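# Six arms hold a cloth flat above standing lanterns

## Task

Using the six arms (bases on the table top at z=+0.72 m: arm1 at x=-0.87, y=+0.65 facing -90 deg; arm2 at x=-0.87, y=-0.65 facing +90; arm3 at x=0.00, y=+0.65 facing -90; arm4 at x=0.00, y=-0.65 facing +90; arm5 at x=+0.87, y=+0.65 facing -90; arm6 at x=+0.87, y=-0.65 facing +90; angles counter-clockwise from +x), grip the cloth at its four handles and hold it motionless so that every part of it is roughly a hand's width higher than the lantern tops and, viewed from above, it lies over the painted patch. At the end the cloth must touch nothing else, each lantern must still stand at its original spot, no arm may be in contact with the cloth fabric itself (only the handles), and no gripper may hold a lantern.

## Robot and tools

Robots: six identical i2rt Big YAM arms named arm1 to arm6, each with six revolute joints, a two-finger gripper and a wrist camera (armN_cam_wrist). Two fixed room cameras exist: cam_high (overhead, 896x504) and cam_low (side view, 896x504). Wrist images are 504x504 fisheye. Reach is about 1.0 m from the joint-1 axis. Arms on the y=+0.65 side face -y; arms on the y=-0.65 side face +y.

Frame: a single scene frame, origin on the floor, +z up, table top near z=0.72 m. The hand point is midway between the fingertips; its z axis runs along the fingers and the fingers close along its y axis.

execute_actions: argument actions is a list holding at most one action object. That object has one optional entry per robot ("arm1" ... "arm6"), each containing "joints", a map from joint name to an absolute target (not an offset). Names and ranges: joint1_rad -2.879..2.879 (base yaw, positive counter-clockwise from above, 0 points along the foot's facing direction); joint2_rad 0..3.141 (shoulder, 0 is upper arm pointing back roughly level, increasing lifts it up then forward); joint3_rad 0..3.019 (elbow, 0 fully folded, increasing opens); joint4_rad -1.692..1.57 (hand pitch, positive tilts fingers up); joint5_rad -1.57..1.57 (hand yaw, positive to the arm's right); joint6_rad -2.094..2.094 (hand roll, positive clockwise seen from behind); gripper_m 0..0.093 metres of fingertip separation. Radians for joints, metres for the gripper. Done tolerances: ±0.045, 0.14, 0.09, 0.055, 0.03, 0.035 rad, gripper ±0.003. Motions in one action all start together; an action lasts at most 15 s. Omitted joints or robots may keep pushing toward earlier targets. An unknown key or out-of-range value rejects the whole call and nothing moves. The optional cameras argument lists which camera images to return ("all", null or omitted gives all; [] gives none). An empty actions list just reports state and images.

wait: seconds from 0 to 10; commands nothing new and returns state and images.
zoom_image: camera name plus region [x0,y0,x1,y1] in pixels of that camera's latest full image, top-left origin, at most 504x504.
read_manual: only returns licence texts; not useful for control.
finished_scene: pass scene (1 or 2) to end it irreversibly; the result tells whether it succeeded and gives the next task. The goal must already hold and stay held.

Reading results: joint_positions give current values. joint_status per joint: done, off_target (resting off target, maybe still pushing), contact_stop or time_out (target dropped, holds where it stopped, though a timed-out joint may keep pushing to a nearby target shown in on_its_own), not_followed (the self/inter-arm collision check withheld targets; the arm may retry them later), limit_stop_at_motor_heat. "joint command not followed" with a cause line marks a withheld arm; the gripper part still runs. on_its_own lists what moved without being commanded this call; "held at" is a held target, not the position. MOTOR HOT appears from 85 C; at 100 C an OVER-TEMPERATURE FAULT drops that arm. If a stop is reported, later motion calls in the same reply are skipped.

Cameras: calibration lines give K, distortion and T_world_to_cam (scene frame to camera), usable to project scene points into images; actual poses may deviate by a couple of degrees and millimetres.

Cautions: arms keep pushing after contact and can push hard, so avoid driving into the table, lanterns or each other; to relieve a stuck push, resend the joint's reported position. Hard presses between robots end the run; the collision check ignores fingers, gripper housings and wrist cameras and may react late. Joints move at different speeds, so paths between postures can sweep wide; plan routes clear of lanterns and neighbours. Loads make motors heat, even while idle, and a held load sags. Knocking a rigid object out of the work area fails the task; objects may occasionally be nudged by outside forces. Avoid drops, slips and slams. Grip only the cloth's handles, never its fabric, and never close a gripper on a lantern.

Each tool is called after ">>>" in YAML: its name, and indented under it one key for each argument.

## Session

>>> execute_actions:
  actions: []

Scene clock: 0.00 s.
arm1.joint_positions: joint1_rad=+0.013 joint2_rad=+0.424 joint3_rad=+1.451 joint4_rad=-1.544 joint5_rad=-0.008 joint6_rad=+0.013 gripper_m=+0.095
arm1.joint_status: not commanded
arm1.hand: x=-0.8623 y=+0.5287 z=+1.3165 quat_wxyz=(-0.353, -0.614, -0.611, +0.353) (m; scene frame)
arm2.joint_positions: joint1_rad=-0.010 joint2_rad=+0.451 joint3_rad=+1.449 joint4_rad=-1.544 joint5_rad=-0.010 joint6_rad=-0.015 gripper_m=+0.095
arm2.joint_status: not commanded
arm2.hand: x=-0.8707 y=-0.5228 z=+1.2769 quat_wxyz=(-0.348, +0.620, -0.612, -0.346) (m; scene frame)
arm3.joint_positions: joint1_rad=+0.017 joint2_rad=+0.424 joint3_rad=+1.448 joint4_rad=-1.522 joint5_rad=+0.005 joint6_rad=+0.007 gripper_m=+0.095
arm3.joint_status: not commanded
arm3.hand: x=-0.0001 y=+0.5312 z=+1.3128 quat_wxyz=(-0.360, -0.611, -0.604, +0.363) (m; scene frame)
arm4.joint_positions: joint1_rad=-0.001 joint2_rad=+0.422 joint3_rad=+1.478 joint4_rad=-1.532 joint5_rad=+0.009 joint6_rad=+0.003 gripper_m=+0.094
arm4.joint_status: not commanded
arm4.hand: x=+0.0027 y=-0.5388 z=+1.3286 quat_wxyz=(-0.371, +0.599, -0.609, -0.364) (m; scene frame)
arm5.joint_positions: joint1_rad=-0.011 joint2_rad=+0.447 joint3_rad=+1.465 joint4_rad=-1.548 joint5_rad=-0.015 joint6_rad=+0.005 gripper_m=+0.095
arm5.joint_status: not commanded
arm5.hand: x=+0.8604 y=+0.5211 z=+1.2772 quat_wxyz=(-0.346, -0.633, -0.598, +0.350) (m; scene frame)
arm6.joint_positions: joint1_rad=-0.014 joint2_rad=+0.440 joint3_rad=+1.454 joint4_rad=-1.553 joint5_rad=-0.013 joint6_rad=-0.002 gripper_m=+0.094
arm6.joint_status: not commanded
arm6.hand: x=+0.8707 y=-0.5295 z=+1.3648 quat_wxyz=(-0.350, +0.611, -0.619, -0.349) (m; scene frame)
pictures: arm1_cam_wrist, arm2_cam_wrist, arm3_cam_wrist, arm4_cam_wrist, arm5_cam_wrist, arm6_cam_wrist, cam_high, cam_low
Images, in order (width x height): arm1_cam_wrist 504x504, arm2_cam_wrist 504x504, arm3_cam_wrist 504x504, arm4_cam_wrist 504x504, arm5_cam_wrist 504x504, arm6_cam_wrist 504x504, cam_high 896x504, cam_low 896x504.

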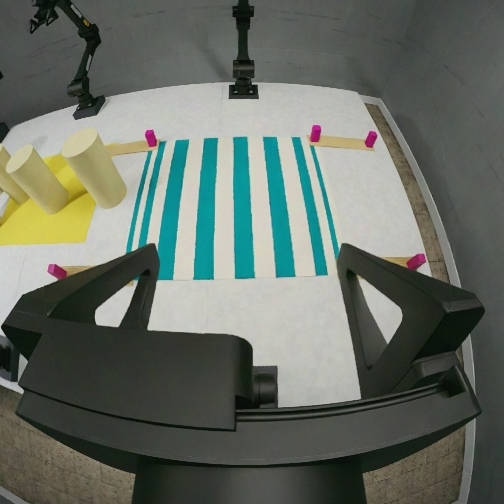

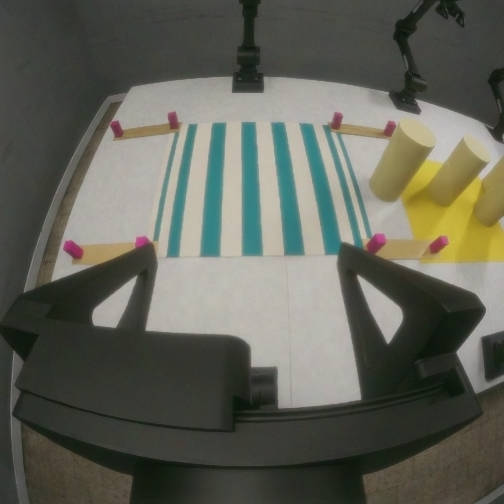

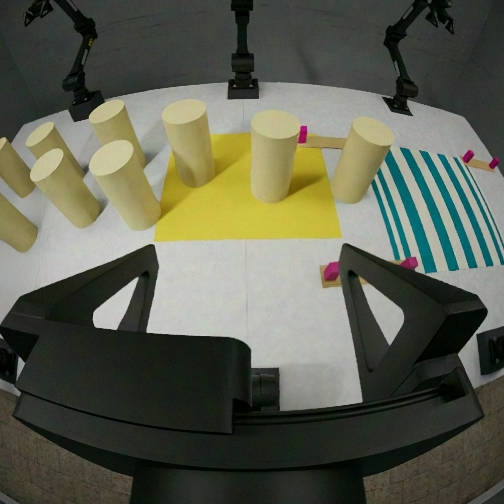

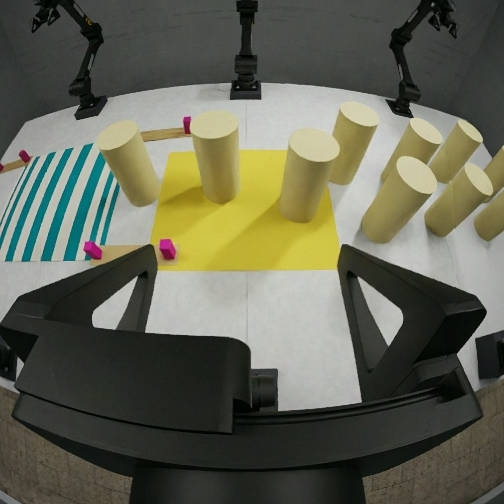

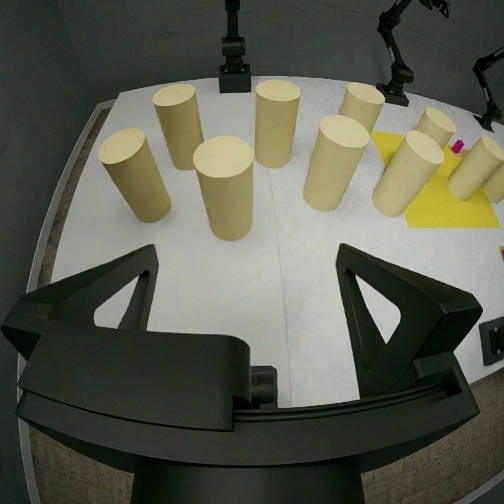

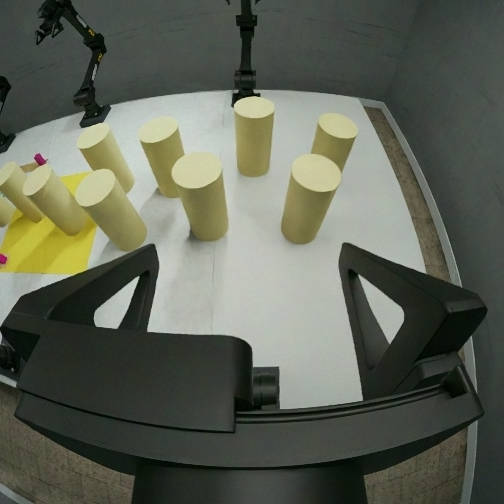

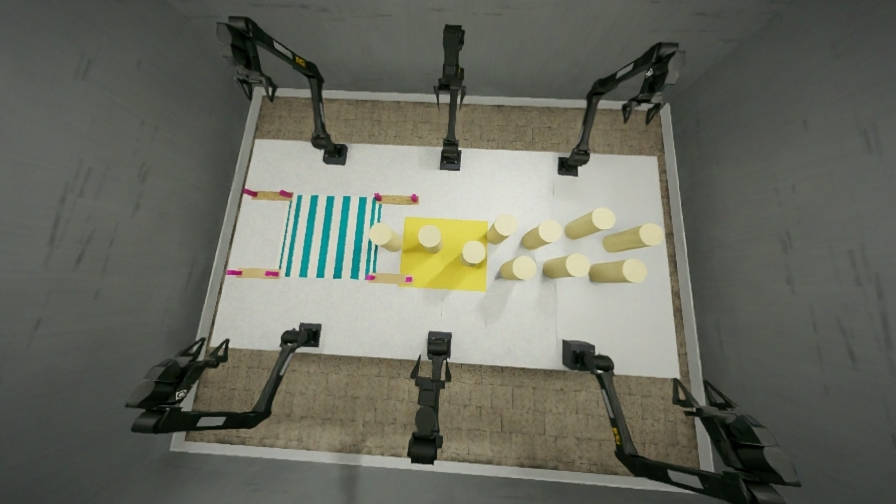

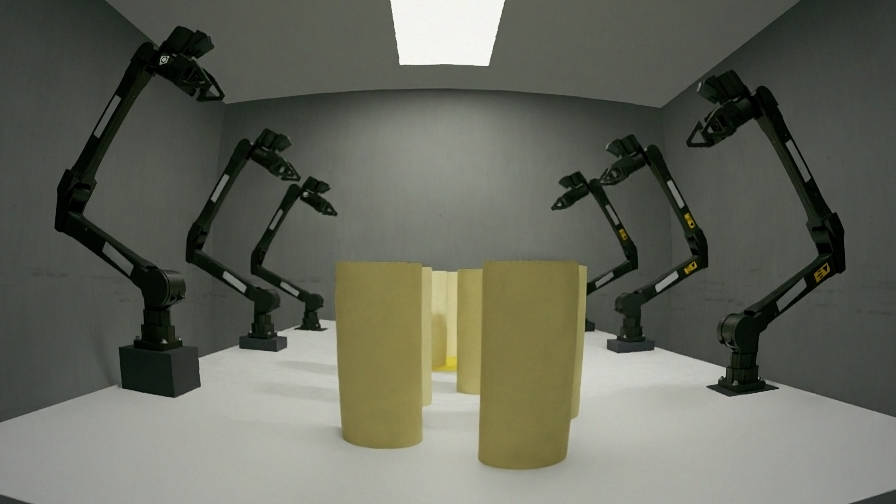

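>>> zoom_image:
  camera: "arm1_cam_wrist"
  region: [30, 110, 450, 300]

>>> zoom_image:
  camera: "arm2_cam_wrist"
  region: [50, 100, 470, 290]

>>> zoom_image:
  camera: "cam_high"
  region: [215, 170, 515, 310]

Region (30, 110, 450, 300) of arm1_cam_wrist's 504x504 image, scaled by 1.200, with more detail than that image has; it fills the top 228 rows of this view, and the rest is white.

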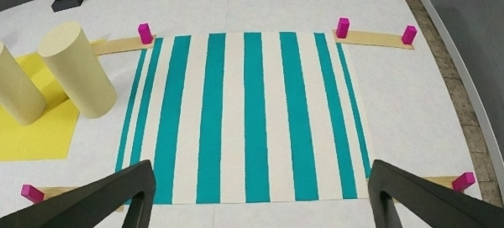

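Region (50, 100, 470, 290) of arm2_cam_wrist's 504x504 image, scaled by 1.200, with more detail than that image has; it fills the top 228 rows of this view, and the rest is white.

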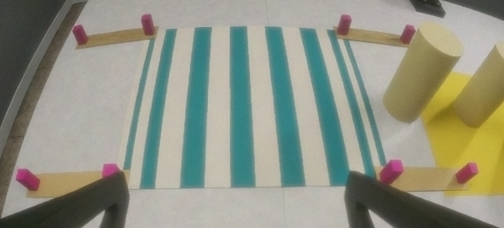

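Region (215, 170, 515, 310) of cam_high's 896x504 image, scaled by 1.680, with more detail than that image has; it fills the top 235 rows of this view, and the rest is white.

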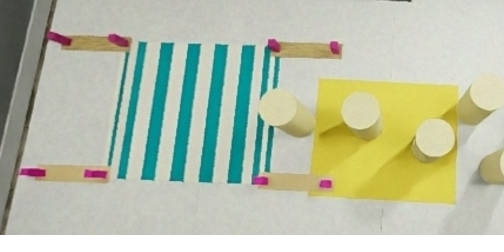

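>>> execute_actions:
  actions:
    - {"arm1":{"joints":{"joint1_rad":-0.7,"joint2_rad":1.63,"joint3_rad":1.195,"joint4_rad":-1.097,"joint5_rad":0,"joint6_rad":-2.09}},"arm2":{"joints":{"joint1_rad":0.62,"joint2_rad":1.655,"joint3_rad":1.308,"joint4_rad":-1.192,"joint5_rad":0,"joint6_rad":2.09}},"arm3":{"joints":{"joint1_rad":-0.966,"joint2_rad":2.01,"joint3_rad":1.813,"joint4_rad":-1.323,"joint5_rad":0,"joint6_rad":0.543}},"arm4":{"joints":{"joint1_rad":0.92,"joint2_rad":2.075,"joint3_rad":1.925,"joint4_rad":-1.375,"joint5_rad":0,"joint6_rad":-0.695}}}
  cameras: ["arm1_cam_wrist","arm2_cam_wrist","arm3_cam_wrist","arm4_cam_wrist","cam_high"]

Scene clock: 28.43 s.
arm1.joint_positions: joint1_rad=-0.702 joint2_rad=+1.633 joint3_rad=+1.194 joint4_rad=-1.106 joint5_rad=-0.002 joint6_rad=-2.073 gripper_m=+0.095
arm1.joint_status: all done
joint sent to its limit — the command would take arm1.joint6_rad past its lower limit, so that joint was sent only as far as its limit.
arm1.hand: x=-1.1754 y=+0.2994 z=+0.8607 quat_wxyz=(+0.014, -0.108, -0.994, +0.007) (m; scene frame)
arm2.joint_positions: joint1_rad=+0.624 joint2_rad=+1.649 joint3_rad=+1.306 joint4_rad=-1.199 joint5_rad=+0.000 joint6_rad=+2.066 gripper_m=+0.095
arm2.joint_status: all done
joint sent to its limit — the command would take arm2.joint6_rad past its upper limit, so that joint was sent only as far as its limit.
arm2.hand: x=-1.1549 y=-0.2565 z=+0.8550 quat_wxyz=(+0.007, +0.066, -0.998, -0.012) (m; scene frame)
arm3.joint_positions: joint1_rad=-0.973 joint2_rad=+2.012 joint3_rad=+1.799 joint4_rad=-1.322 joint5_rad=-0.001 joint6_rad=+0.530 gripper_m=+0.095
arm3.joint_status: all done
arm3.hand: x=-0.5250 y=+0.3082 z=+0.8748 quat_wxyz=(-0.010, -1.000, -0.024, +0.016) (m; scene frame)
arm4.joint_positions: joint1_rad=+0.929 joint2_rad=+2.063 joint3_rad=+1.902 joint4_rad=-1.368 joint5_rad=+0.002 joint6_rad=-0.683 gripper_m=+0.094
arm4.joint_status: all done
arm4.hand: x=-0.5164 y=-0.2585 z=+0.8864 quat_wxyz=(-0.013, +1.000, +0.018, -0.016) (m; scene frame)
arm5.joint_positions: joint1_rad=-0.011 joint2_rad=+0.447 joint3_rad=+1.465 joint4_rad=-1.548 joint5_rad=-0.015 joint6_rad=+0.005 gripper_m=+0.095
arm5.joint_status: not commanded
arm5.hand: x=+0.8604 y=+0.5211 z=+1.2772 quat_wxyz=(-0.346, -0.633, -0.598, +0.350) (m; scene frame)
arm6.joint_positions: joint1_rad=-0.014 joint2_rad=+0.440 joint3_rad=+1.454 joint4_rad=-1.553 joint5_rad=-0.013 joint6_rad=-0.002 gripper_m=+0.094
arm6.joint_status: not commanded
arm6.hand: x=+0.8707 y=-0.5295 z=+1.3648 quat_wxyz=(-0.350, +0.611, -0.619, -0.349) (m; scene frame)
pictures: arm1_cam_wrist, arm2_cam_wrist, arm3_cam_wrist, arm4_cam_wrist, cam_high
camera_calibration (this result's frames):
arm1_cam_wrist: T_world_to_cam=[[-0.220992, -0.975197, 0.0123915, 0.0243275], [-0.772104, 0.182702, 0.608666, -1.48211], [-0.595834, 0.124943, -0.79333, 0.0739074], [0, 0, 0, 1]] pos_world=[-1.09493, 0.285275, 0.960444]
arm2_cam_wrist: T_world_to_cam=[[0.128221, -0.991647, -0.0139989, -0.092488], [-0.7857, -0.110185, 0.608716, -1.45384], [-0.605174, -0.067051, -0.793264, 0.0878103], [0, 0, 0, 1]] pos_world=[-1.07728, -0.246019, 0.95334]
arm3_cam_wrist: T_world_to_cam=[[-0.0367017, 0.998711, -0.0350633, -0.294932], [0.825275, 0.0500769, 0.562506, -0.0641773], [0.563537, -0.00829192, -0.826049, 1.14809], [0, 0, 0, 1]] pos_world=[-0.604851, 0.307285, 0.974135]
arm4_cam_wrist: T_world_to_cam=[[-0.0311194, 0.999331, 0.0192241, 0.226534], [0.833586, 0.0153358, 0.552177, -0.0494706], [0.551513, 0.0332084, -0.833505, 1.15356], [0, 0, 0, 1]] pos_world=[-0.587915, -0.263932, 0.984459]
Images, in order (width x height): arm1_cam_wrist 504x504, arm2_cam_wrist 504x504, arm3_cam_wrist 504x504, arm4_cam_wrist 504x504, cam_high 896x504.

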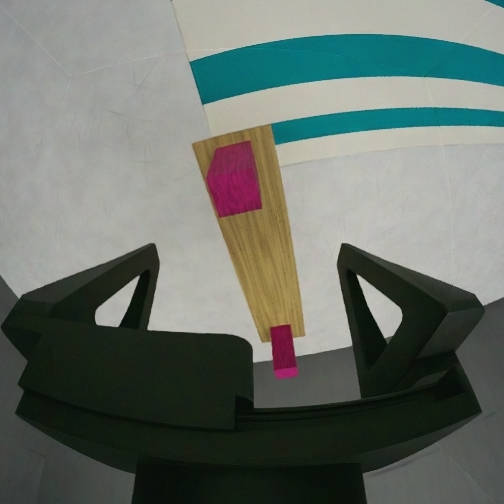

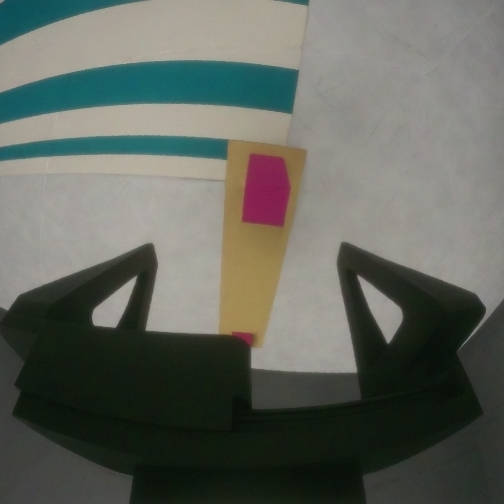

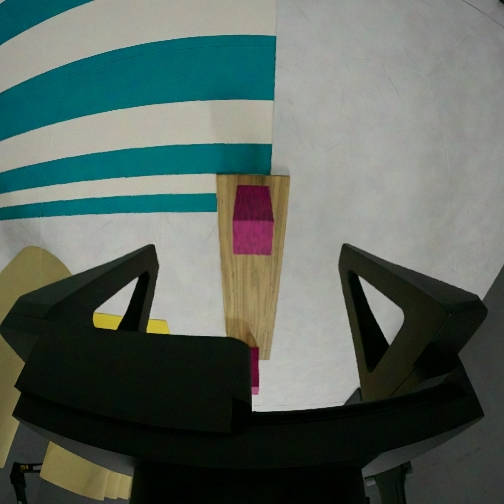

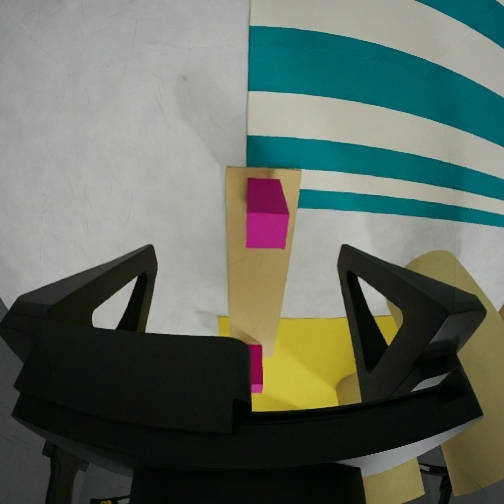

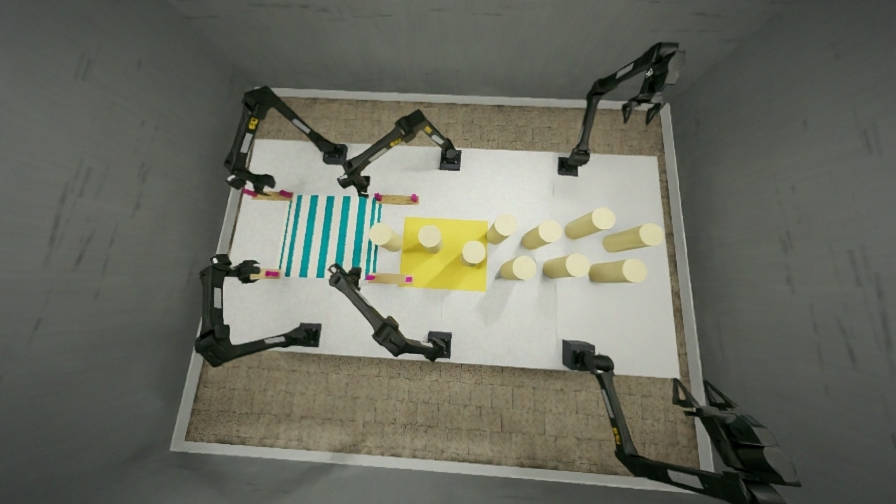

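Good guesses. Zoom for peg centres.

>>> zoom_image:
  camera: "arm1_cam_wrist"
  region: [140, 120, 360, 300]

>>> zoom_image:
  camera: "arm2_cam_wrist"
  region: [140, 120, 360, 300]

>>> zoom_image:
  camera: "arm3_cam_wrist"
  region: [140, 120, 360, 300]

>>> zoom_image:
  camera: "arm4_cam_wrist"
  region: [140, 120, 360, 300]

Region (140, 120, 360, 300) of arm1_cam_wrist's 504x504 image, scaled by 2.291, with more detail than that image has; it fills the top 412 rows of this view, and the rest is white.

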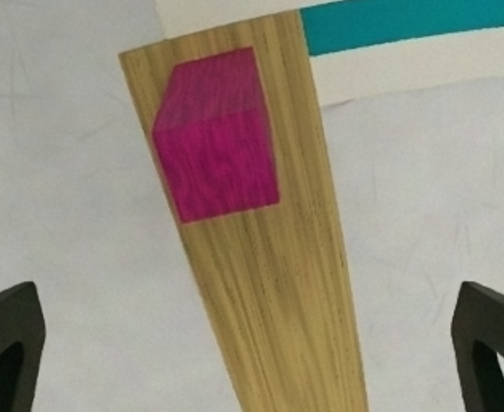

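Region (140, 120, 360, 300) of arm2_cam_wrist's 504x504 image, scaled by 2.291, with more detail than that image has; it fills the top 412 rows of this view, and the rest is white.

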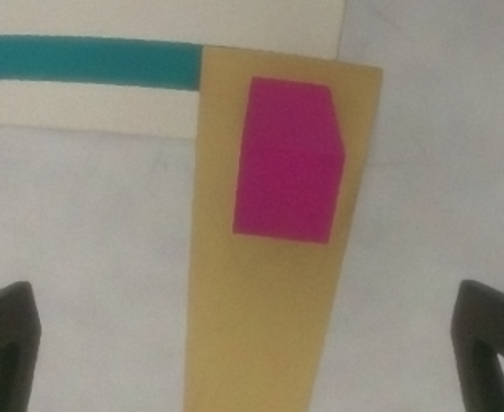

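Region (140, 120, 360, 300) of arm3_cam_wrist's 504x504 image, scaled by 2.291, with more detail than that image has; it fills the top 412 rows of this view, and the rest is white.

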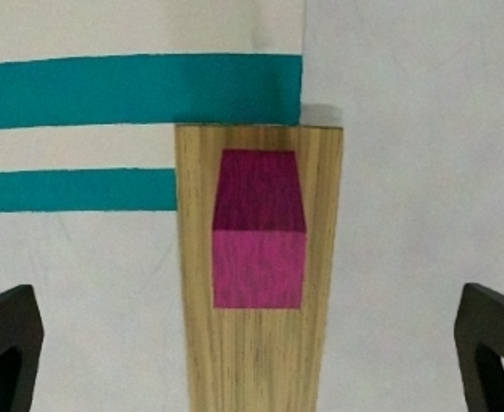

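Region (140, 120, 360, 300) of arm4_cam_wrist's 504x504 image, scaled by 2.291, with more detail than that image has; it fills the top 412 rows of this view, and the rest is white.

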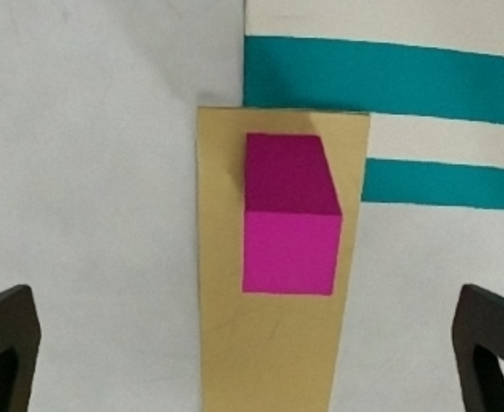

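>>> execute_actions:
  actions:
    - {"arm1":{"joints":{"joint1_rad":-0.67,"joint2_rad":1.735,"joint3_rad":1.079,"joint4_rad":-0.908}},"arm2":{"joints":{"joint1_rad":0.636,"joint2_rad":1.762,"joint3_rad":1.175,"joint4_rad":-0.987}},"arm3":{"joints":{"joint1_rad":-0.942,"joint2_rad":2.065,"joint3_rad":1.611,"joint4_rad":-1.113,"joint6_rad":0.57}},"arm4":{"joints":{"joint1_rad":0.905,"joint2_rad":2.178,"joint3_rad":1.805,"joint4_rad":-1.205,"joint6_rad":-0.72}}}
  cameras: ["arm1_cam_wrist","arm2_cam_wrist","arm3_cam_wrist","arm4_cam_wrist"]

Scene clock: 48.97 s.
arm1.joint_positions: joint1_rad=-0.677 joint2_rad=+1.748 joint3_rad=+1.073 joint4_rad=-0.919 joint5_rad=-0.002 joint6_rad=-2.073 gripper_m=+0.095
arm1.joint_status: all done
arm1.hand: x=-1.1566 y=+0.3059 z=+0.7712 quat_wxyz=(+0.000, -0.096, -0.995, -0.013) (m; scene frame)
arm2.joint_positions: joint1_rad=+0.625 joint2_rad=+1.770 joint3_rad=+1.169 joint4_rad=-0.999 joint5_rad=+0.000 joint6_rad=+2.066 gripper_m=+0.095
arm2.joint_status: all done
arm2.hand: x=-1.1469 y=-0.2687 z=+0.7532 quat_wxyz=(-0.008, +0.067, -0.998, +0.012) (m; scene frame)
arm3.joint_positions: joint1_rad=-0.946 joint2_rad=+2.073 joint3_rad=+1.610 joint4_rad=-1.127 joint5_rad=-0.001 joint6_rad=+0.557 gripper_m=+0.095
arm3.joint_status: all done
arm3.hand: x=-0.4945 y=+0.3091 z=+0.7708 quat_wxyz=(+0.005, -1.000, -0.024, -0.007) (m; scene frame)
arm4.joint_positions: joint1_rad=+0.912 joint2_rad=+2.175 joint3_rad=+1.796 joint4_rad=-1.213 joint5_rad=+0.002 joint6_rad=-0.708 gripper_m=+0.094
arm4.joint_status: all done
arm4.hand: x=-0.5053 y=-0.2531 z=+0.7775 quat_wxyz=(+0.006, +1.000, +0.022, +0.009) (m; scene frame)
arm5.joint_positions: joint1_rad=-0.011 joint2_rad=+0.447 joint3_rad=+1.465 joint4_rad=-1.548 joint5_rad=-0.015 joint6_rad=+0.005 gripper_m=+0.095
arm5.joint_status: not commanded
arm5.hand: x=+0.8604 y=+0.5211 z=+1.2772 quat_wxyz=(-0.346, -0.633, -0.598, +0.350) (m; scene frame)
arm6.joint_positions: joint1_rad=-0.014 joint2_rad=+0.440 joint3_rad=+1.454 joint4_rad=-1.553 joint5_rad=-0.013 joint6_rad=-0.002 gripper_m=+0.094
arm6.joint_status: not commanded
arm6.hand: x=+0.8707 y=-0.5295 z=+1.3648 quat_wxyz=(-0.350, +0.611, -0.619, -0.349) (m; scene frame)
pictures: arm1_cam_wrist, arm2_cam_wrist, arm3_cam_wrist, arm4_cam_wrist
camera_calibration (this result's frames):
arm1_cam_wrist: T_world_to_cam=[[-0.196496, -0.980028, -0.0305803, 0.0989361], [-0.795119, 0.141017, 0.589831, -1.41366], [-0.573738, 0.140214, -0.806947, 0.0446549], [0, 0, 0, 1]] pos_world=[-1.07897, 0.290049, 0.872882]
arm2_cam_wrist: T_world_to_cam=[[0.128911, -0.990982, 0.0365697, -0.144116], [-0.805827, -0.0831904, 0.586278, -1.3858], [-0.577948, -0.105047, -0.809284, 0.0441863], [0, 0, 0, 1]] pos_world=[-1.0726, -0.25346, 0.853495]
arm3_cam_wrist: T_world_to_cam=[[-0.0353171, 0.999352, -0.00690069, -0.31952], [0.799243, 0.0323893, 0.600135, -0.0672645], [0.59997, 0.0156797, -0.799869, 1.0354], [0, 0, 0, 1]] pos_world=[-0.578732, 0.305257, 0.866346]
arm4_cam_wrist: T_world_to_cam=[[-0.039145, 0.999024, -0.0204841, 0.250346], [0.804865, 0.0436726, 0.591849, -0.0368557], [0.592166, 0.00668102, -0.805788, 1.04882], [0, 0, 0, 1]] pos_world=[-0.581613, -0.255499, 0.87207]
Images, in order (width x height): arm1_cam_wrist 504x504, arm2_cam_wrist 504x504, arm3_cam_wrist 504x504, arm4_cam_wrist 504x504.

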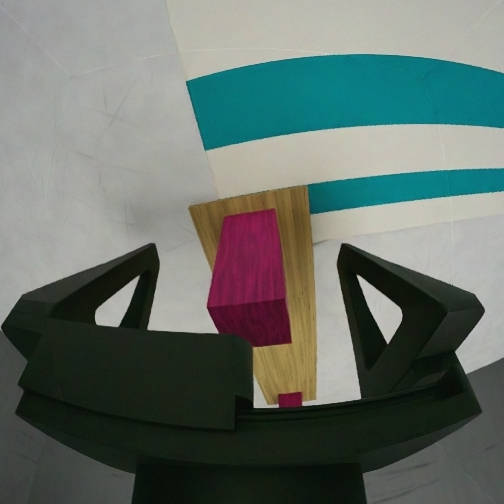

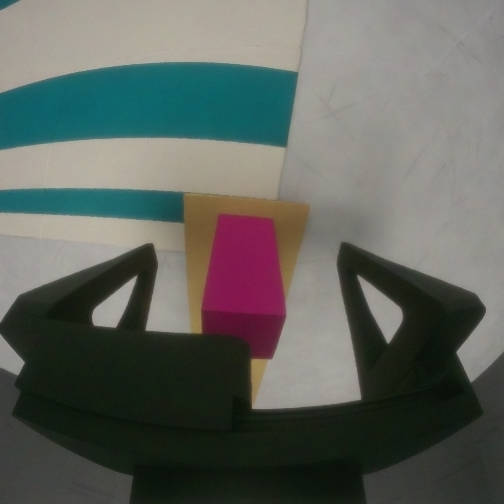

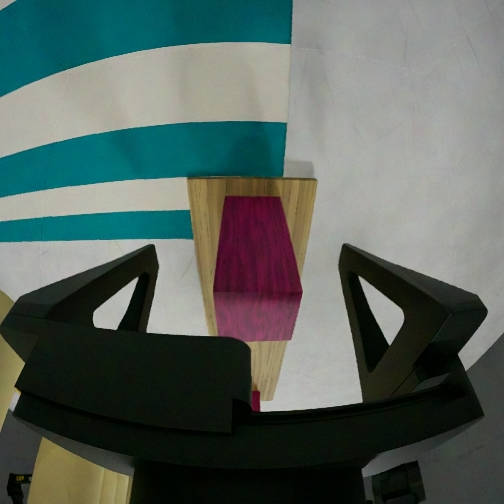

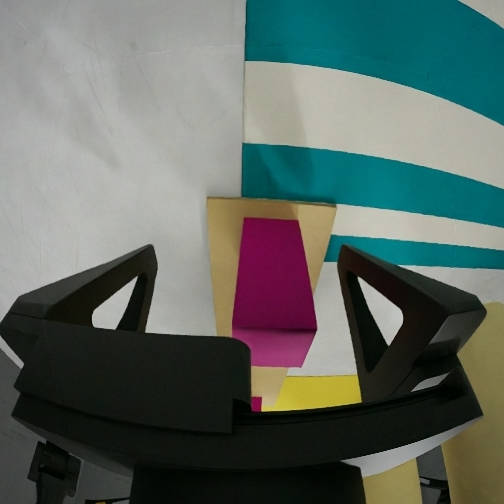

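>>> execute_actions:
  actions:
    - {"arm1":{"joints":{"gripper_m":0.0}},"arm2":{"joints":{"gripper_m":0.0}},"arm3":{"joints":{"gripper_m":0.0}},"arm4":{"joints":{"gripper_m":0.0}}}
  cameras: ["arm1_cam_wrist","arm2_cam_wrist","arm3_cam_wrist","arm4_cam_wrist"]

Scene clock: 54.13 s.
arm1.joint_positions: joint1_rad=-0.676 joint2_rad=+1.748 joint3_rad=+1.073 joint4_rad=-0.918 joint5_rad=-0.002 joint6_rad=-2.078 gripper_m=+0.031
arm1.joint_status: gripper_m off_target (ended at +0.031, target +0.000)
arm1.hand: x=-1.1564 y=+0.3054 z=+0.7713 quat_wxyz=(+0.000, -0.093, -0.996, -0.013) (m; scene frame)
arm2.joint_positions: joint1_rad=+0.627 joint2_rad=+1.770 joint3_rad=+1.169 joint4_rad=-0.998 joint5_rad=+0.000 joint6_rad=+2.071 gripper_m=+0.030
arm2.joint_status: gripper_m off_target (ended at +0.030, target +0.000)
arm2.hand: x=-1.1476 y=-0.2689 z=+0.7532 quat_wxyz=(-0.008, +0.065, -0.998, +0.012) (m; scene frame)
arm3.joint_positions: joint1_rad=-0.946 joint2_rad=+2.073 joint3_rad=+1.610 joint4_rad=-1.126 joint5_rad=-0.002 joint6_rad=+0.557 gripper_m=+0.029
arm3.joint_status: gripper_m off_target (ended at +0.029, target +0.000)
arm3.hand: x=-0.4945 y=+0.3086 z=+0.7708 quat_wxyz=(+0.004, -1.000, -0.024, -0.007) (m; scene frame)
arm4.joint_positions: joint1_rad=+0.912 joint2_rad=+2.175 joint3_rad=+1.796 joint4_rad=-1.206 joint5_rad=+0.002 joint6_rad=-0.710 gripper_m=+0.029
arm4.joint_status: gripper_m off_target (ended at +0.029, target +0.000)
arm4.hand: x=-0.5064 y=-0.2520 z=+0.7775 quat_wxyz=(+0.004, +1.000, +0.023, +0.006) (m; scene frame)
arm5.joint_positions: joint1_rad=-0.011 joint2_rad=+0.447 joint3_rad=+1.465 joint4_rad=-1.548 joint5_rad=-0.015 joint6_rad=+0.005 gripper_m=+0.095
arm5.joint_status: not commanded
arm5.hand: x=+0.8604 y=+0.5211 z=+1.2772 quat_wxyz=(-0.346, -0.633, -0.598, +0.350) (m; scene frame)
arm6.joint_positions: joint1_rad=-0.014 joint2_rad=+0.440 joint3_rad=+1.454 joint4_rad=-1.553 joint5_rad=-0.013 joint6_rad=-0.002 gripper_m=+0.094
arm6.joint_status: not commanded
arm6.hand: x=+0.8707 y=-0.5295 z=+1.3648 quat_wxyz=(-0.350, +0.611, -0.619, -0.349) (m; scene frame)
pictures: arm1_cam_wrist, arm2_cam_wrist, arm3_cam_wrist, arm4_cam_wrist
camera_calibration (this result's frames):
arm1_cam_wrist: T_world_to_cam=[[-0.191634, -0.981041, -0.0288974, 0.103059], [-0.79565, 0.138047, 0.589816, -1.41325], [-0.574645, 0.136021, -0.80702, 0.0452305], [0, 0, 0, 1]] pos_world=[-1.07871, 0.290047, 0.873036]
arm2_cam_wrist: T_world_to_cam=[[0.125901, -0.991395, 0.0358353, -0.147307], [-0.805876, -0.0811418, 0.586498, -1.38605], [-0.578544, -0.10272, -0.809157, 0.0435993], [0, 0, 0, 1]] pos_world=[-1.07321, -0.254028, 0.853473]
arm3_cam_wrist: T_world_to_cam=[[-0.0353025, 0.999341, -0.00847489, -0.317786], [0.79942, 0.0333272, 0.599847, -0.0672328], [0.599734, 0.0144011, -0.80007, 1.03583], [0, 0, 0, 1]] pos_world=[-0.578693, 0.3049, 0.866372]
arm4_cam_wrist: T_world_to_cam=[[-0.0411403, 0.99902, -0.0163178, 0.244877], [0.807807, 0.0428684, 0.587887, -0.0316326], [0.58801, 0.0110042, -0.808779, 1.05075], [0, 0, 0, 1]] pos_world=[-0.582226, -0.254843, 0.872419]
Images, in order (width x height): arm1_cam_wrist 504x504, arm2_cam_wrist 504x504, arm3_cam_wrist 504x504, arm4_cam_wrist 504x504.

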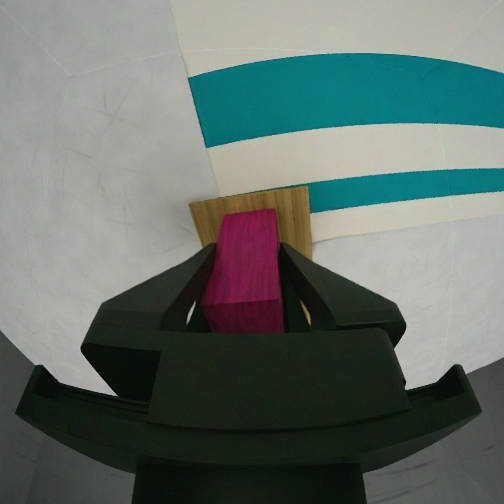

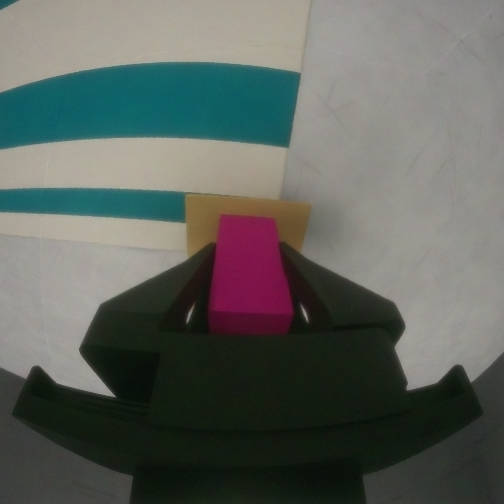

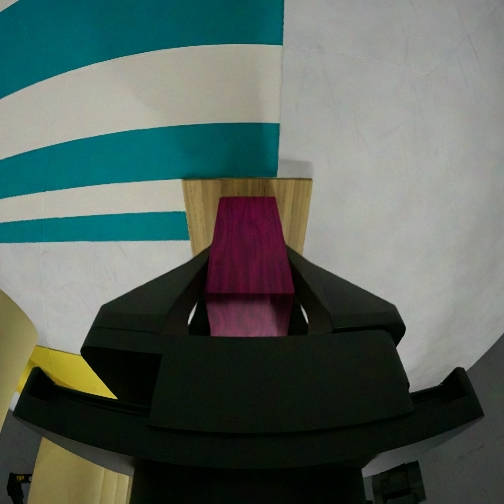

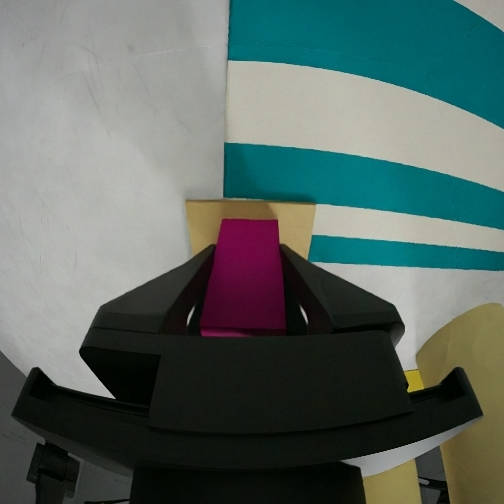

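>>> execute_actions:
  actions:
    - {"arm1":{"joints":{"joint2_rad":1.46,"joint3_rad":1.325,"joint4_rad":-1.154}},"arm2":{"joints":{"joint2_rad":1.52,"joint3_rad":1.44,"joint4_rad":-1.215}},"arm3":{"joints":{"joint2_rad":1.83,"joint3_rad":1.80,"joint4_rad":-1.258}},"arm4":{"joints":{"joint2_rad":1.94,"joint3_rad":1.972,"joint4_rad":-1.319}}}
  cameras: []

>>> execute_actions:
  actions:
    - {"arm1":{"joints":{"joint1_rad":-0.71,"joint2_rad":1.16,"joint3_rad":1.565,"joint4_rad":-1.389}},"arm2":{"joints":{"joint1_rad":0.645,"joint2_rad":1.252,"joint3_rad":1.69,"joint4_rad":-1.431}},"arm3":{"joints":{"joint1_rad":-0.953,"joint2_rad":1.572,"joint3_rad":1.972,"joint4_rad":-1.389}},"arm4":{"joints":{"joint1_rad":0.94,"joint2_rad":1.69,"joint3_rad":2.125,"joint4_rad":-1.431}}}
  cameras: ["cam_high","cam_low"]

>>> zoom_image:
  camera: "cam_low"
  region: [310, 170, 590, 330]

Scene clock: 106.53 s.
arm1.joint_positions: joint1_rad=-0.675 joint2_rad=+1.466 joint3_rad=+1.302 joint4_rad=-1.150 joint5_rad=-0.007 joint6_rad=-2.078 gripper_m=+0.031
arm1.joint_status: all done
arm1.hand: x=-1.1788 y=+0.2709 z=+0.9786 quat_wxyz=(+0.076, -0.090, -0.988, +0.104) (m; scene frame)
arm2.joint_positions: joint1_rad=+0.627 joint2_rad=+1.516 joint3_rad=+1.417 joint4_rad=-1.209 joint5_rad=+0.006 joint6_rad=+2.071 gripper_m=+0.030
arm2.joint_status: all done
arm2.hand: x=-1.1714 y=-0.2348 z=+0.9639 quat_wxyz=(+0.067, +0.064, -0.989, -0.113) (m; scene frame)
arm3.joint_positions: joint1_rad=-0.946 joint2_rad=+1.836 joint3_rad=+1.774 joint4_rad=-1.240 joint5_rad=+0.000 joint6_rad=+0.557 gripper_m=+0.029
arm3.joint_status: all done
arm3.hand: x=-0.5204 y=+0.2908 z=+0.9752 quat_wxyz=(-0.074, -0.991, -0.023, +0.113) (m; scene frame)
arm4.joint_positions: joint1_rad=+0.910 joint2_rad=+1.924 joint3_rad=+1.958 joint4_rad=-1.306 joint5_rad=+0.000 joint6_rad=-0.711 gripper_m=+0.029
arm4.joint_status: all done
arm4.hand: x=-0.5268 y=-0.2348 z=+1.0013 quat_wxyz=(-0.094, +0.989, +0.022, -0.115) (m; scene frame)
arm5.joint_positions: joint1_rad=-0.011 joint2_rad=+0.447 joint3_rad=+1.465 joint4_rad=-1.548 joint5_rad=-0.015 joint6_rad=+0.005 gripper_m=+0.095
arm5.joint_status: not commanded
arm5.hand: x=+0.8604 y=+0.5211 z=+1.2772 quat_wxyz=(-0.346, -0.633, -0.598, +0.350) (m; scene frame)
arm6.joint_positions: joint1_rad=-0.014 joint2_rad=+0.440 joint3_rad=+1.454 joint4_rad=-1.553 joint5_rad=-0.013 joint6_rad=-0.002 gripper_m=+0.094
arm6.joint_status: not commanded
arm6.hand: x=+0.8707 y=-0.5295 z=+1.3648 quat_wxyz=(-0.350, +0.611, -0.619, -0.349) (m; scene frame)
pictures: none
No camera images: the call's "cameras" was empty. Leave "cameras" out to get every camera's image.

Scene clock: 108.13 s.
arm1.joint_positions: joint1_rad=-0.693 joint2_rad=+1.180 joint3_rad=+1.551 joint4_rad=-1.385 joint5_rad=-0.013 joint6_rad=-2.078 gripper_m=+0.031
arm1.joint_status: all done
arm1.hand: x=-1.1408 y=+0.3214 z=+1.2009 quat_wxyz=(+0.159, -0.094, -0.957, +0.225) (m; scene frame)
arm2.joint_positions: joint1_rad=+0.630 joint2_rad=+1.268 joint3_rad=+1.678 joint4_rad=-1.424 joint5_rad=+0.011 joint6_rad=+2.071 gripper_m=+0.030
arm2.joint_status: all done
arm2.hand: x=-1.1370 y=-0.2833 z=+1.1827 quat_wxyz=(+0.143, +0.063, -0.959, -0.235) (m; scene frame)
arm3.joint_positions: joint1_rad=-0.946 joint2_rad=+1.593 joint3_rad=+1.951 joint4_rad=-1.372 joint5_rad=-0.004 joint6_rad=+0.557 gripper_m=+0.029
arm3.joint_status: all done
arm3.hand: x=-0.4806 y=+0.3173 z=+1.1904 quat_wxyz=(-0.153, -0.961, -0.023, +0.230) (m; scene frame)
arm4.joint_positions: joint1_rad=+0.935 joint2_rad=+1.689 joint3_rad=+2.112 joint4_rad=-1.417 joint5_rad=+0.003 joint6_rad=-0.711 gripper_m=+0.029
arm4.joint_status: all done
arm4.hand: x=-0.4931 y=-0.2800 z=+1.2107 quat_wxyz=(-0.179, +0.958, +0.033, -0.221) (m; scene frame)
arm5.joint_positions: joint1_rad=-0.011 joint2_rad=+0.447 joint3_rad=+1.465 joint4_rad=-1.548 joint5_rad=-0.015 joint6_rad=+0.005 gripper_m=+0.095
arm5.joint_status: not commanded
arm5.hand: x=+0.8604 y=+0.5211 z=+1.2772 quat_wxyz=(-0.346, -0.633, -0.598, +0.350) (m; scene frame)
arm6.joint_positions: joint1_rad=-0.014 joint2_rad=+0.440 joint3_rad=+1.454 joint4_rad=-1.553 joint5_rad=-0.013 joint6_rad=-0.002 gripper_m=+0.094
arm6.joint_status: not commanded
arm6.hand: x=+0.8707 y=-0.5295 z=+1.3648 quat_wxyz=(-0.350, +0.611, -0.619, -0.349) (m; scene frame)
pictures: cam_high, cam_low
Images, in order (width x height): cam_high 896x504, cam_low 896x504.

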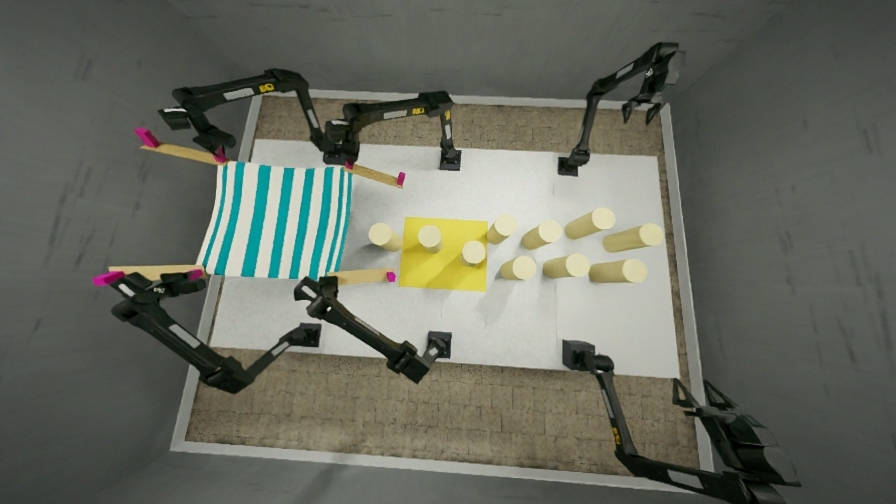

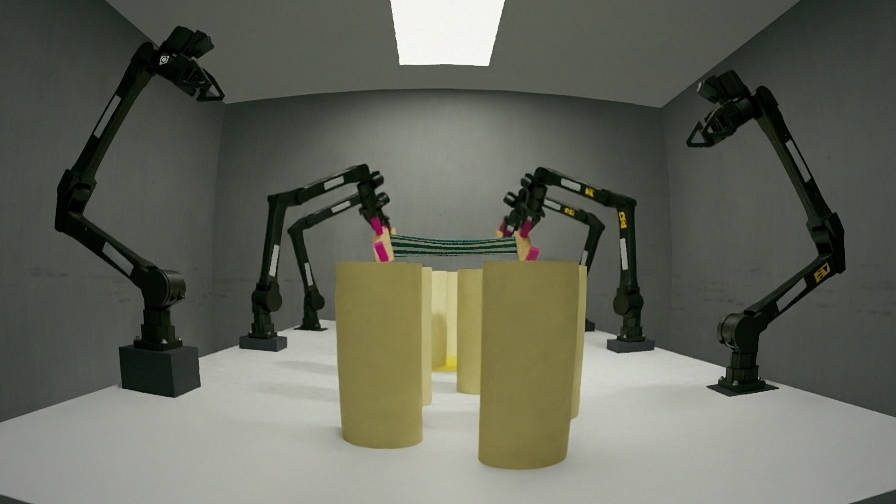

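Region (310, 170, 590, 330) of cam_low's 896x504 image, scaled by 1.800, with more detail than that image has; it fills the top 288 rows of this view, and the rest is white.

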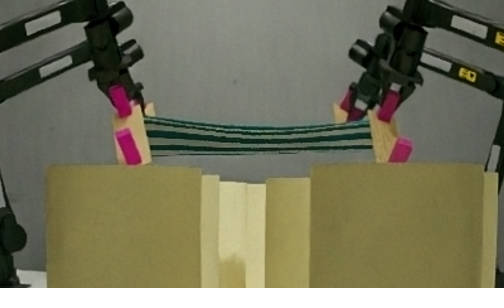

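>>> execute_actions:
  actions:
    - {"arm1":{"joints":{"joint1_rad":-0.22,"joint2_rad":0.94,"joint3_rad":1.39,"joint4_rad":-1.46,"joint6_rad":-1.83}},"arm2":{"joints":{"joint1_rad":0.2,"joint2_rad":1.02,"joint3_rad":1.49,"joint4_rad":-1.495,"joint6_rad":1.769}},"arm3":{"joints":{"joint1_rad":-0.668,"joint2_rad":1.185,"joint3_rad":1.552,"joint4_rad":-1.395,"joint6_rad":0.885}},"arm4":{"joints":{"joint1_rad":0.695,"joint2_rad":1.262,"joint3_rad":1.622,"joint4_rad":-1.385,"joint6_rad":-0.9}}}
  cameras: ["cam_high","cam_low"]

>>> execute_actions:
  actions:
    - {"arm1":{"joints":{"joint1_rad":0.35,"joint2_rad":0.98,"joint3_rad":1.445,"joint4_rad":-1.445,"joint6_rad":-1.261}},"arm2":{"joints":{"joint1_rad":-0.336,"joint2_rad":1.028,"joint3_rad":1.51,"joint4_rad":-1.49,"joint6_rad":1.225}},"arm3":{"joints":{"joint1_rad":-0.212,"joint2_rad":0.99,"joint3_rad":1.415,"joint4_rad":-1.455,"joint6_rad":1.345}},"arm4":{"joints":{"joint1_rad":0.282,"joint2_rad":1.008,"joint3_rad":1.436,"joint4_rad":-1.458,"joint6_rad":-1.31}}}
  cameras: ["cam_high","cam_low"]

>>> zoom_image:
  camera: "cam_low"
  region: [310, 170, 590, 330]

Scene clock: 117.00 s.
arm1.joint_positions: joint1_rad=-0.221 joint2_rad=+0.941 joint3_rad=+1.389 joint4_rad=-1.448 joint5_rad=-0.014 joint6_rad=-1.832 gripper_m=+0.031
arm1.joint_status: all done
arm1.hand: x=-0.9405 y=+0.3238 z=+1.1968 quat_wxyz=(+0.069, +0.015, -0.960, +0.269) (m; scene frame)
arm2.joint_positions: joint1_rad=+0.196 joint2_rad=+1.021 joint3_rad=+1.491 joint4_rad=-1.481 joint5_rad=+0.013 joint6_rad=+1.773 gripper_m=+0.030
arm2.joint_status: all done
arm2.hand: x=-0.9379 y=-0.3039 z=+1.1803 quat_wxyz=(+0.049, -0.003, -0.961, -0.272) (m; scene frame)
arm3.joint_positions: joint1_rad=-0.660 joint2_rad=+1.196 joint3_rad=+1.554 joint4_rad=-1.381 joint5_rad=+0.001 joint6_rad=+0.863 gripper_m=+0.029
arm3.joint_status: all done
arm3.hand: x=-0.2711 y=+0.3149 z=+1.1888 quat_wxyz=(-0.208, -0.962, -0.013, +0.175) (m; scene frame)
arm4.joint_positions: joint1_rad=+0.686 joint2_rad=+1.261 joint3_rad=+1.619 joint4_rad=-1.384 joint5_rad=-0.001 joint6_rad=-0.881 gripper_m=+0.029
arm4.joint_status: all done
arm4.hand: x=-0.2869 y=-0.2949 z=+1.1964 quat_wxyz=(-0.207, +0.963, -0.004, -0.171) (m; scene frame)
arm5.joint_positions: joint1_rad=-0.011 joint2_rad=+0.447 joint3_rad=+1.465 joint4_rad=-1.548 joint5_rad=-0.015 joint6_rad=+0.005 gripper_m=+0.095
arm5.joint_status: not commanded
arm5.hand: x=+0.8604 y=+0.5211 z=+1.2772 quat_wxyz=(-0.346, -0.633, -0.598, +0.350) (m; scene frame)
arm6.joint_positions: joint1_rad=-0.014 joint2_rad=+0.440 joint3_rad=+1.454 joint4_rad=-1.553 joint5_rad=-0.013 joint6_rad=-0.002 gripper_m=+0.094
arm6.joint_status: not commanded
arm6.hand: x=+0.8707 y=-0.5295 z=+1.3648 quat_wxyz=(-0.350, +0.611, -0.619, -0.349) (m; scene frame)
pictures: cam_high, cam_low
Images, in order (width x height): cam_high 896x504, cam_low 896x504.

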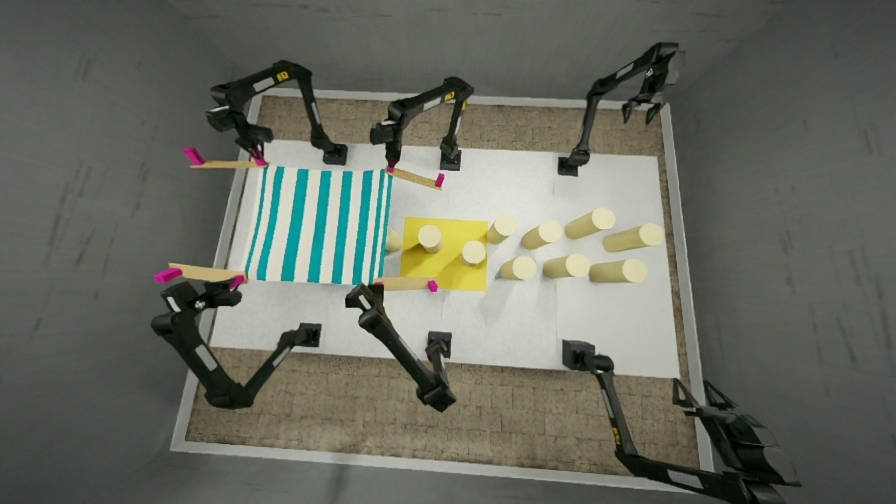

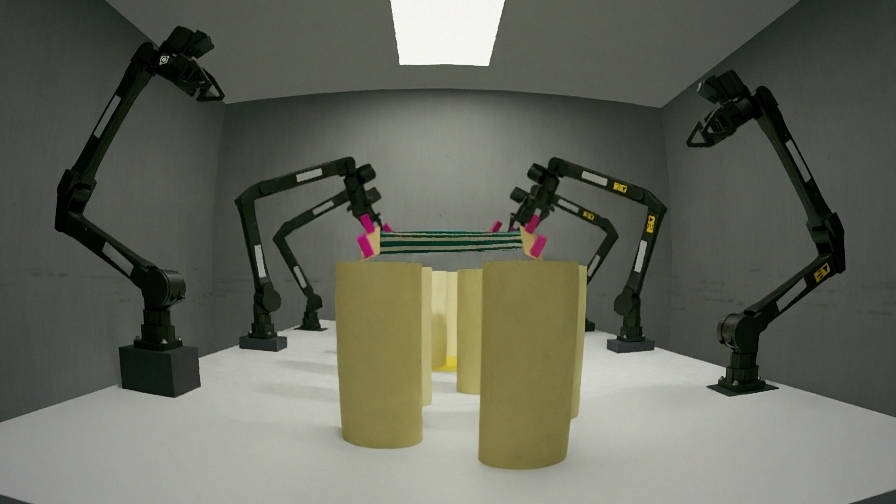

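Scene clock: 118.57 s.
arm1.joint_positions: joint1_rad=+0.344 joint2_rad=+0.991 joint3_rad=+1.389 joint4_rad=-1.448 joint5_rad=-0.006 joint6_rad=-1.263 gripper_m=+0.031
arm1.joint_status: all done
arm1.hand: x=-0.7529 y=+0.3189 z=+1.1786 quat_wxyz=(-0.077, +0.011, -0.968, +0.239) (m; scene frame)
arm2.joint_positions: joint1_rad=-0.334 joint2_rad=+1.029 joint3_rad=+1.491 joint4_rad=-1.481 joint5_rad=+0.009 joint6_rad=+1.229 gripper_m=+0.030
arm2.joint_status: all done
arm2.hand: x=-0.7532 y=-0.3147 z=+1.1777 quat_wxyz=(-0.094, +0.004, -0.962, -0.256) (m; scene frame)
arm3.joint_positions: joint1_rad=-0.219 joint2_rad=+0.994 joint3_rad=+1.416 joint4_rad=-1.435 joint5_rad=+0.006 joint6_rad=+1.322 gripper_m=+0.029
arm3.joint_status: all done
arm3.hand: x=-0.0834 y=+0.3098 z=+1.1891 quat_wxyz=(-0.267, -0.961, -0.004, +0.071) (m; scene frame)
arm4.joint_positions: joint1_rad=+0.288 joint2_rad=+1.003 joint3_rad=+1.432 joint4_rad=-1.445 joint5_rad=-0.004 joint6_rad=-1.289 gripper_m=+0.029
arm4.joint_status: all done
arm4.hand: x=-0.0982 y=-0.3113 z=+1.1975 quat_wxyz=(-0.262, +0.962, +0.000, -0.078) (m; scene frame)
arm5.joint_positions: joint1_rad=-0.011 joint2_rad=+0.447 joint3_rad=+1.465 joint4_rad=-1.548 joint5_rad=-0.015 joint6_rad=+0.005 gripper_m=+0.095
arm5.joint_status: not commanded
arm5.hand: x=+0.8604 y=+0.5211 z=+1.2772 quat_wxyz=(-0.346, -0.633, -0.598, +0.350) (m; scene frame)
arm6.joint_positions: joint1_rad=-0.014 joint2_rad=+0.440 joint3_rad=+1.454 joint4_rad=-1.553 joint5_rad=-0.013 joint6_rad=-0.002 gripper_m=+0.094
arm6.joint_status: not commanded
arm6.hand: x=+0.8707 y=-0.5295 z=+1.3648 quat_wxyz=(-0.350, +0.611, -0.619, -0.349) (m; scene frame)
pictures: cam_high, cam_low
Images, in order (width x height): cam_high 896x504, cam_low 896x504.

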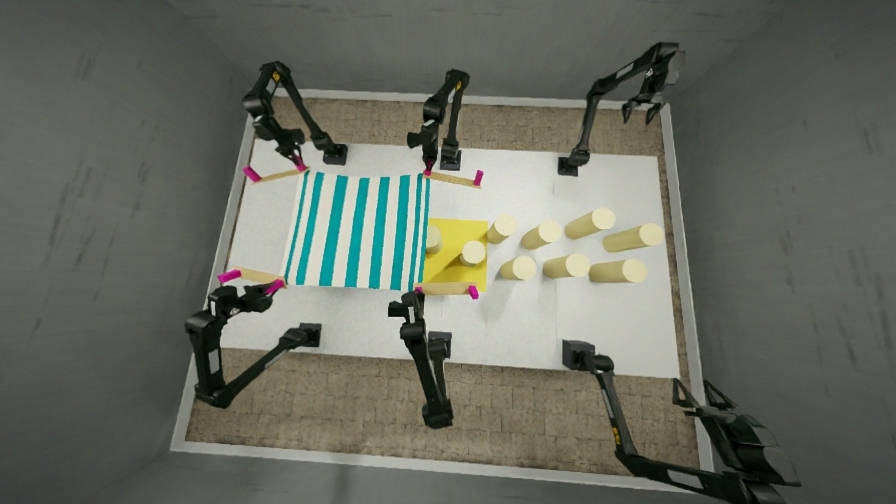

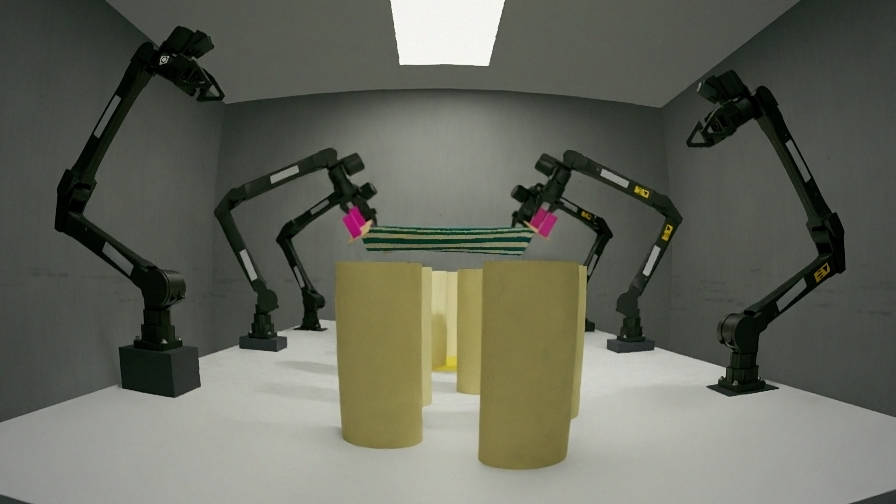

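Region (310, 170, 590, 330) of cam_low's 896x504 image, scaled by 1.800, with more detail than that image has; it fills the top 288 rows of this view, and the rest is white.

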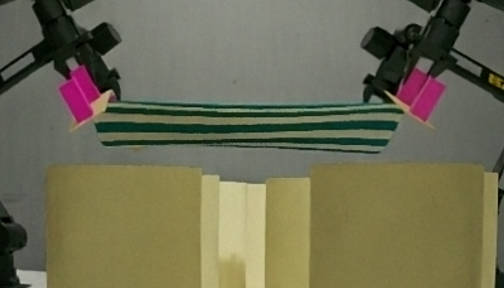

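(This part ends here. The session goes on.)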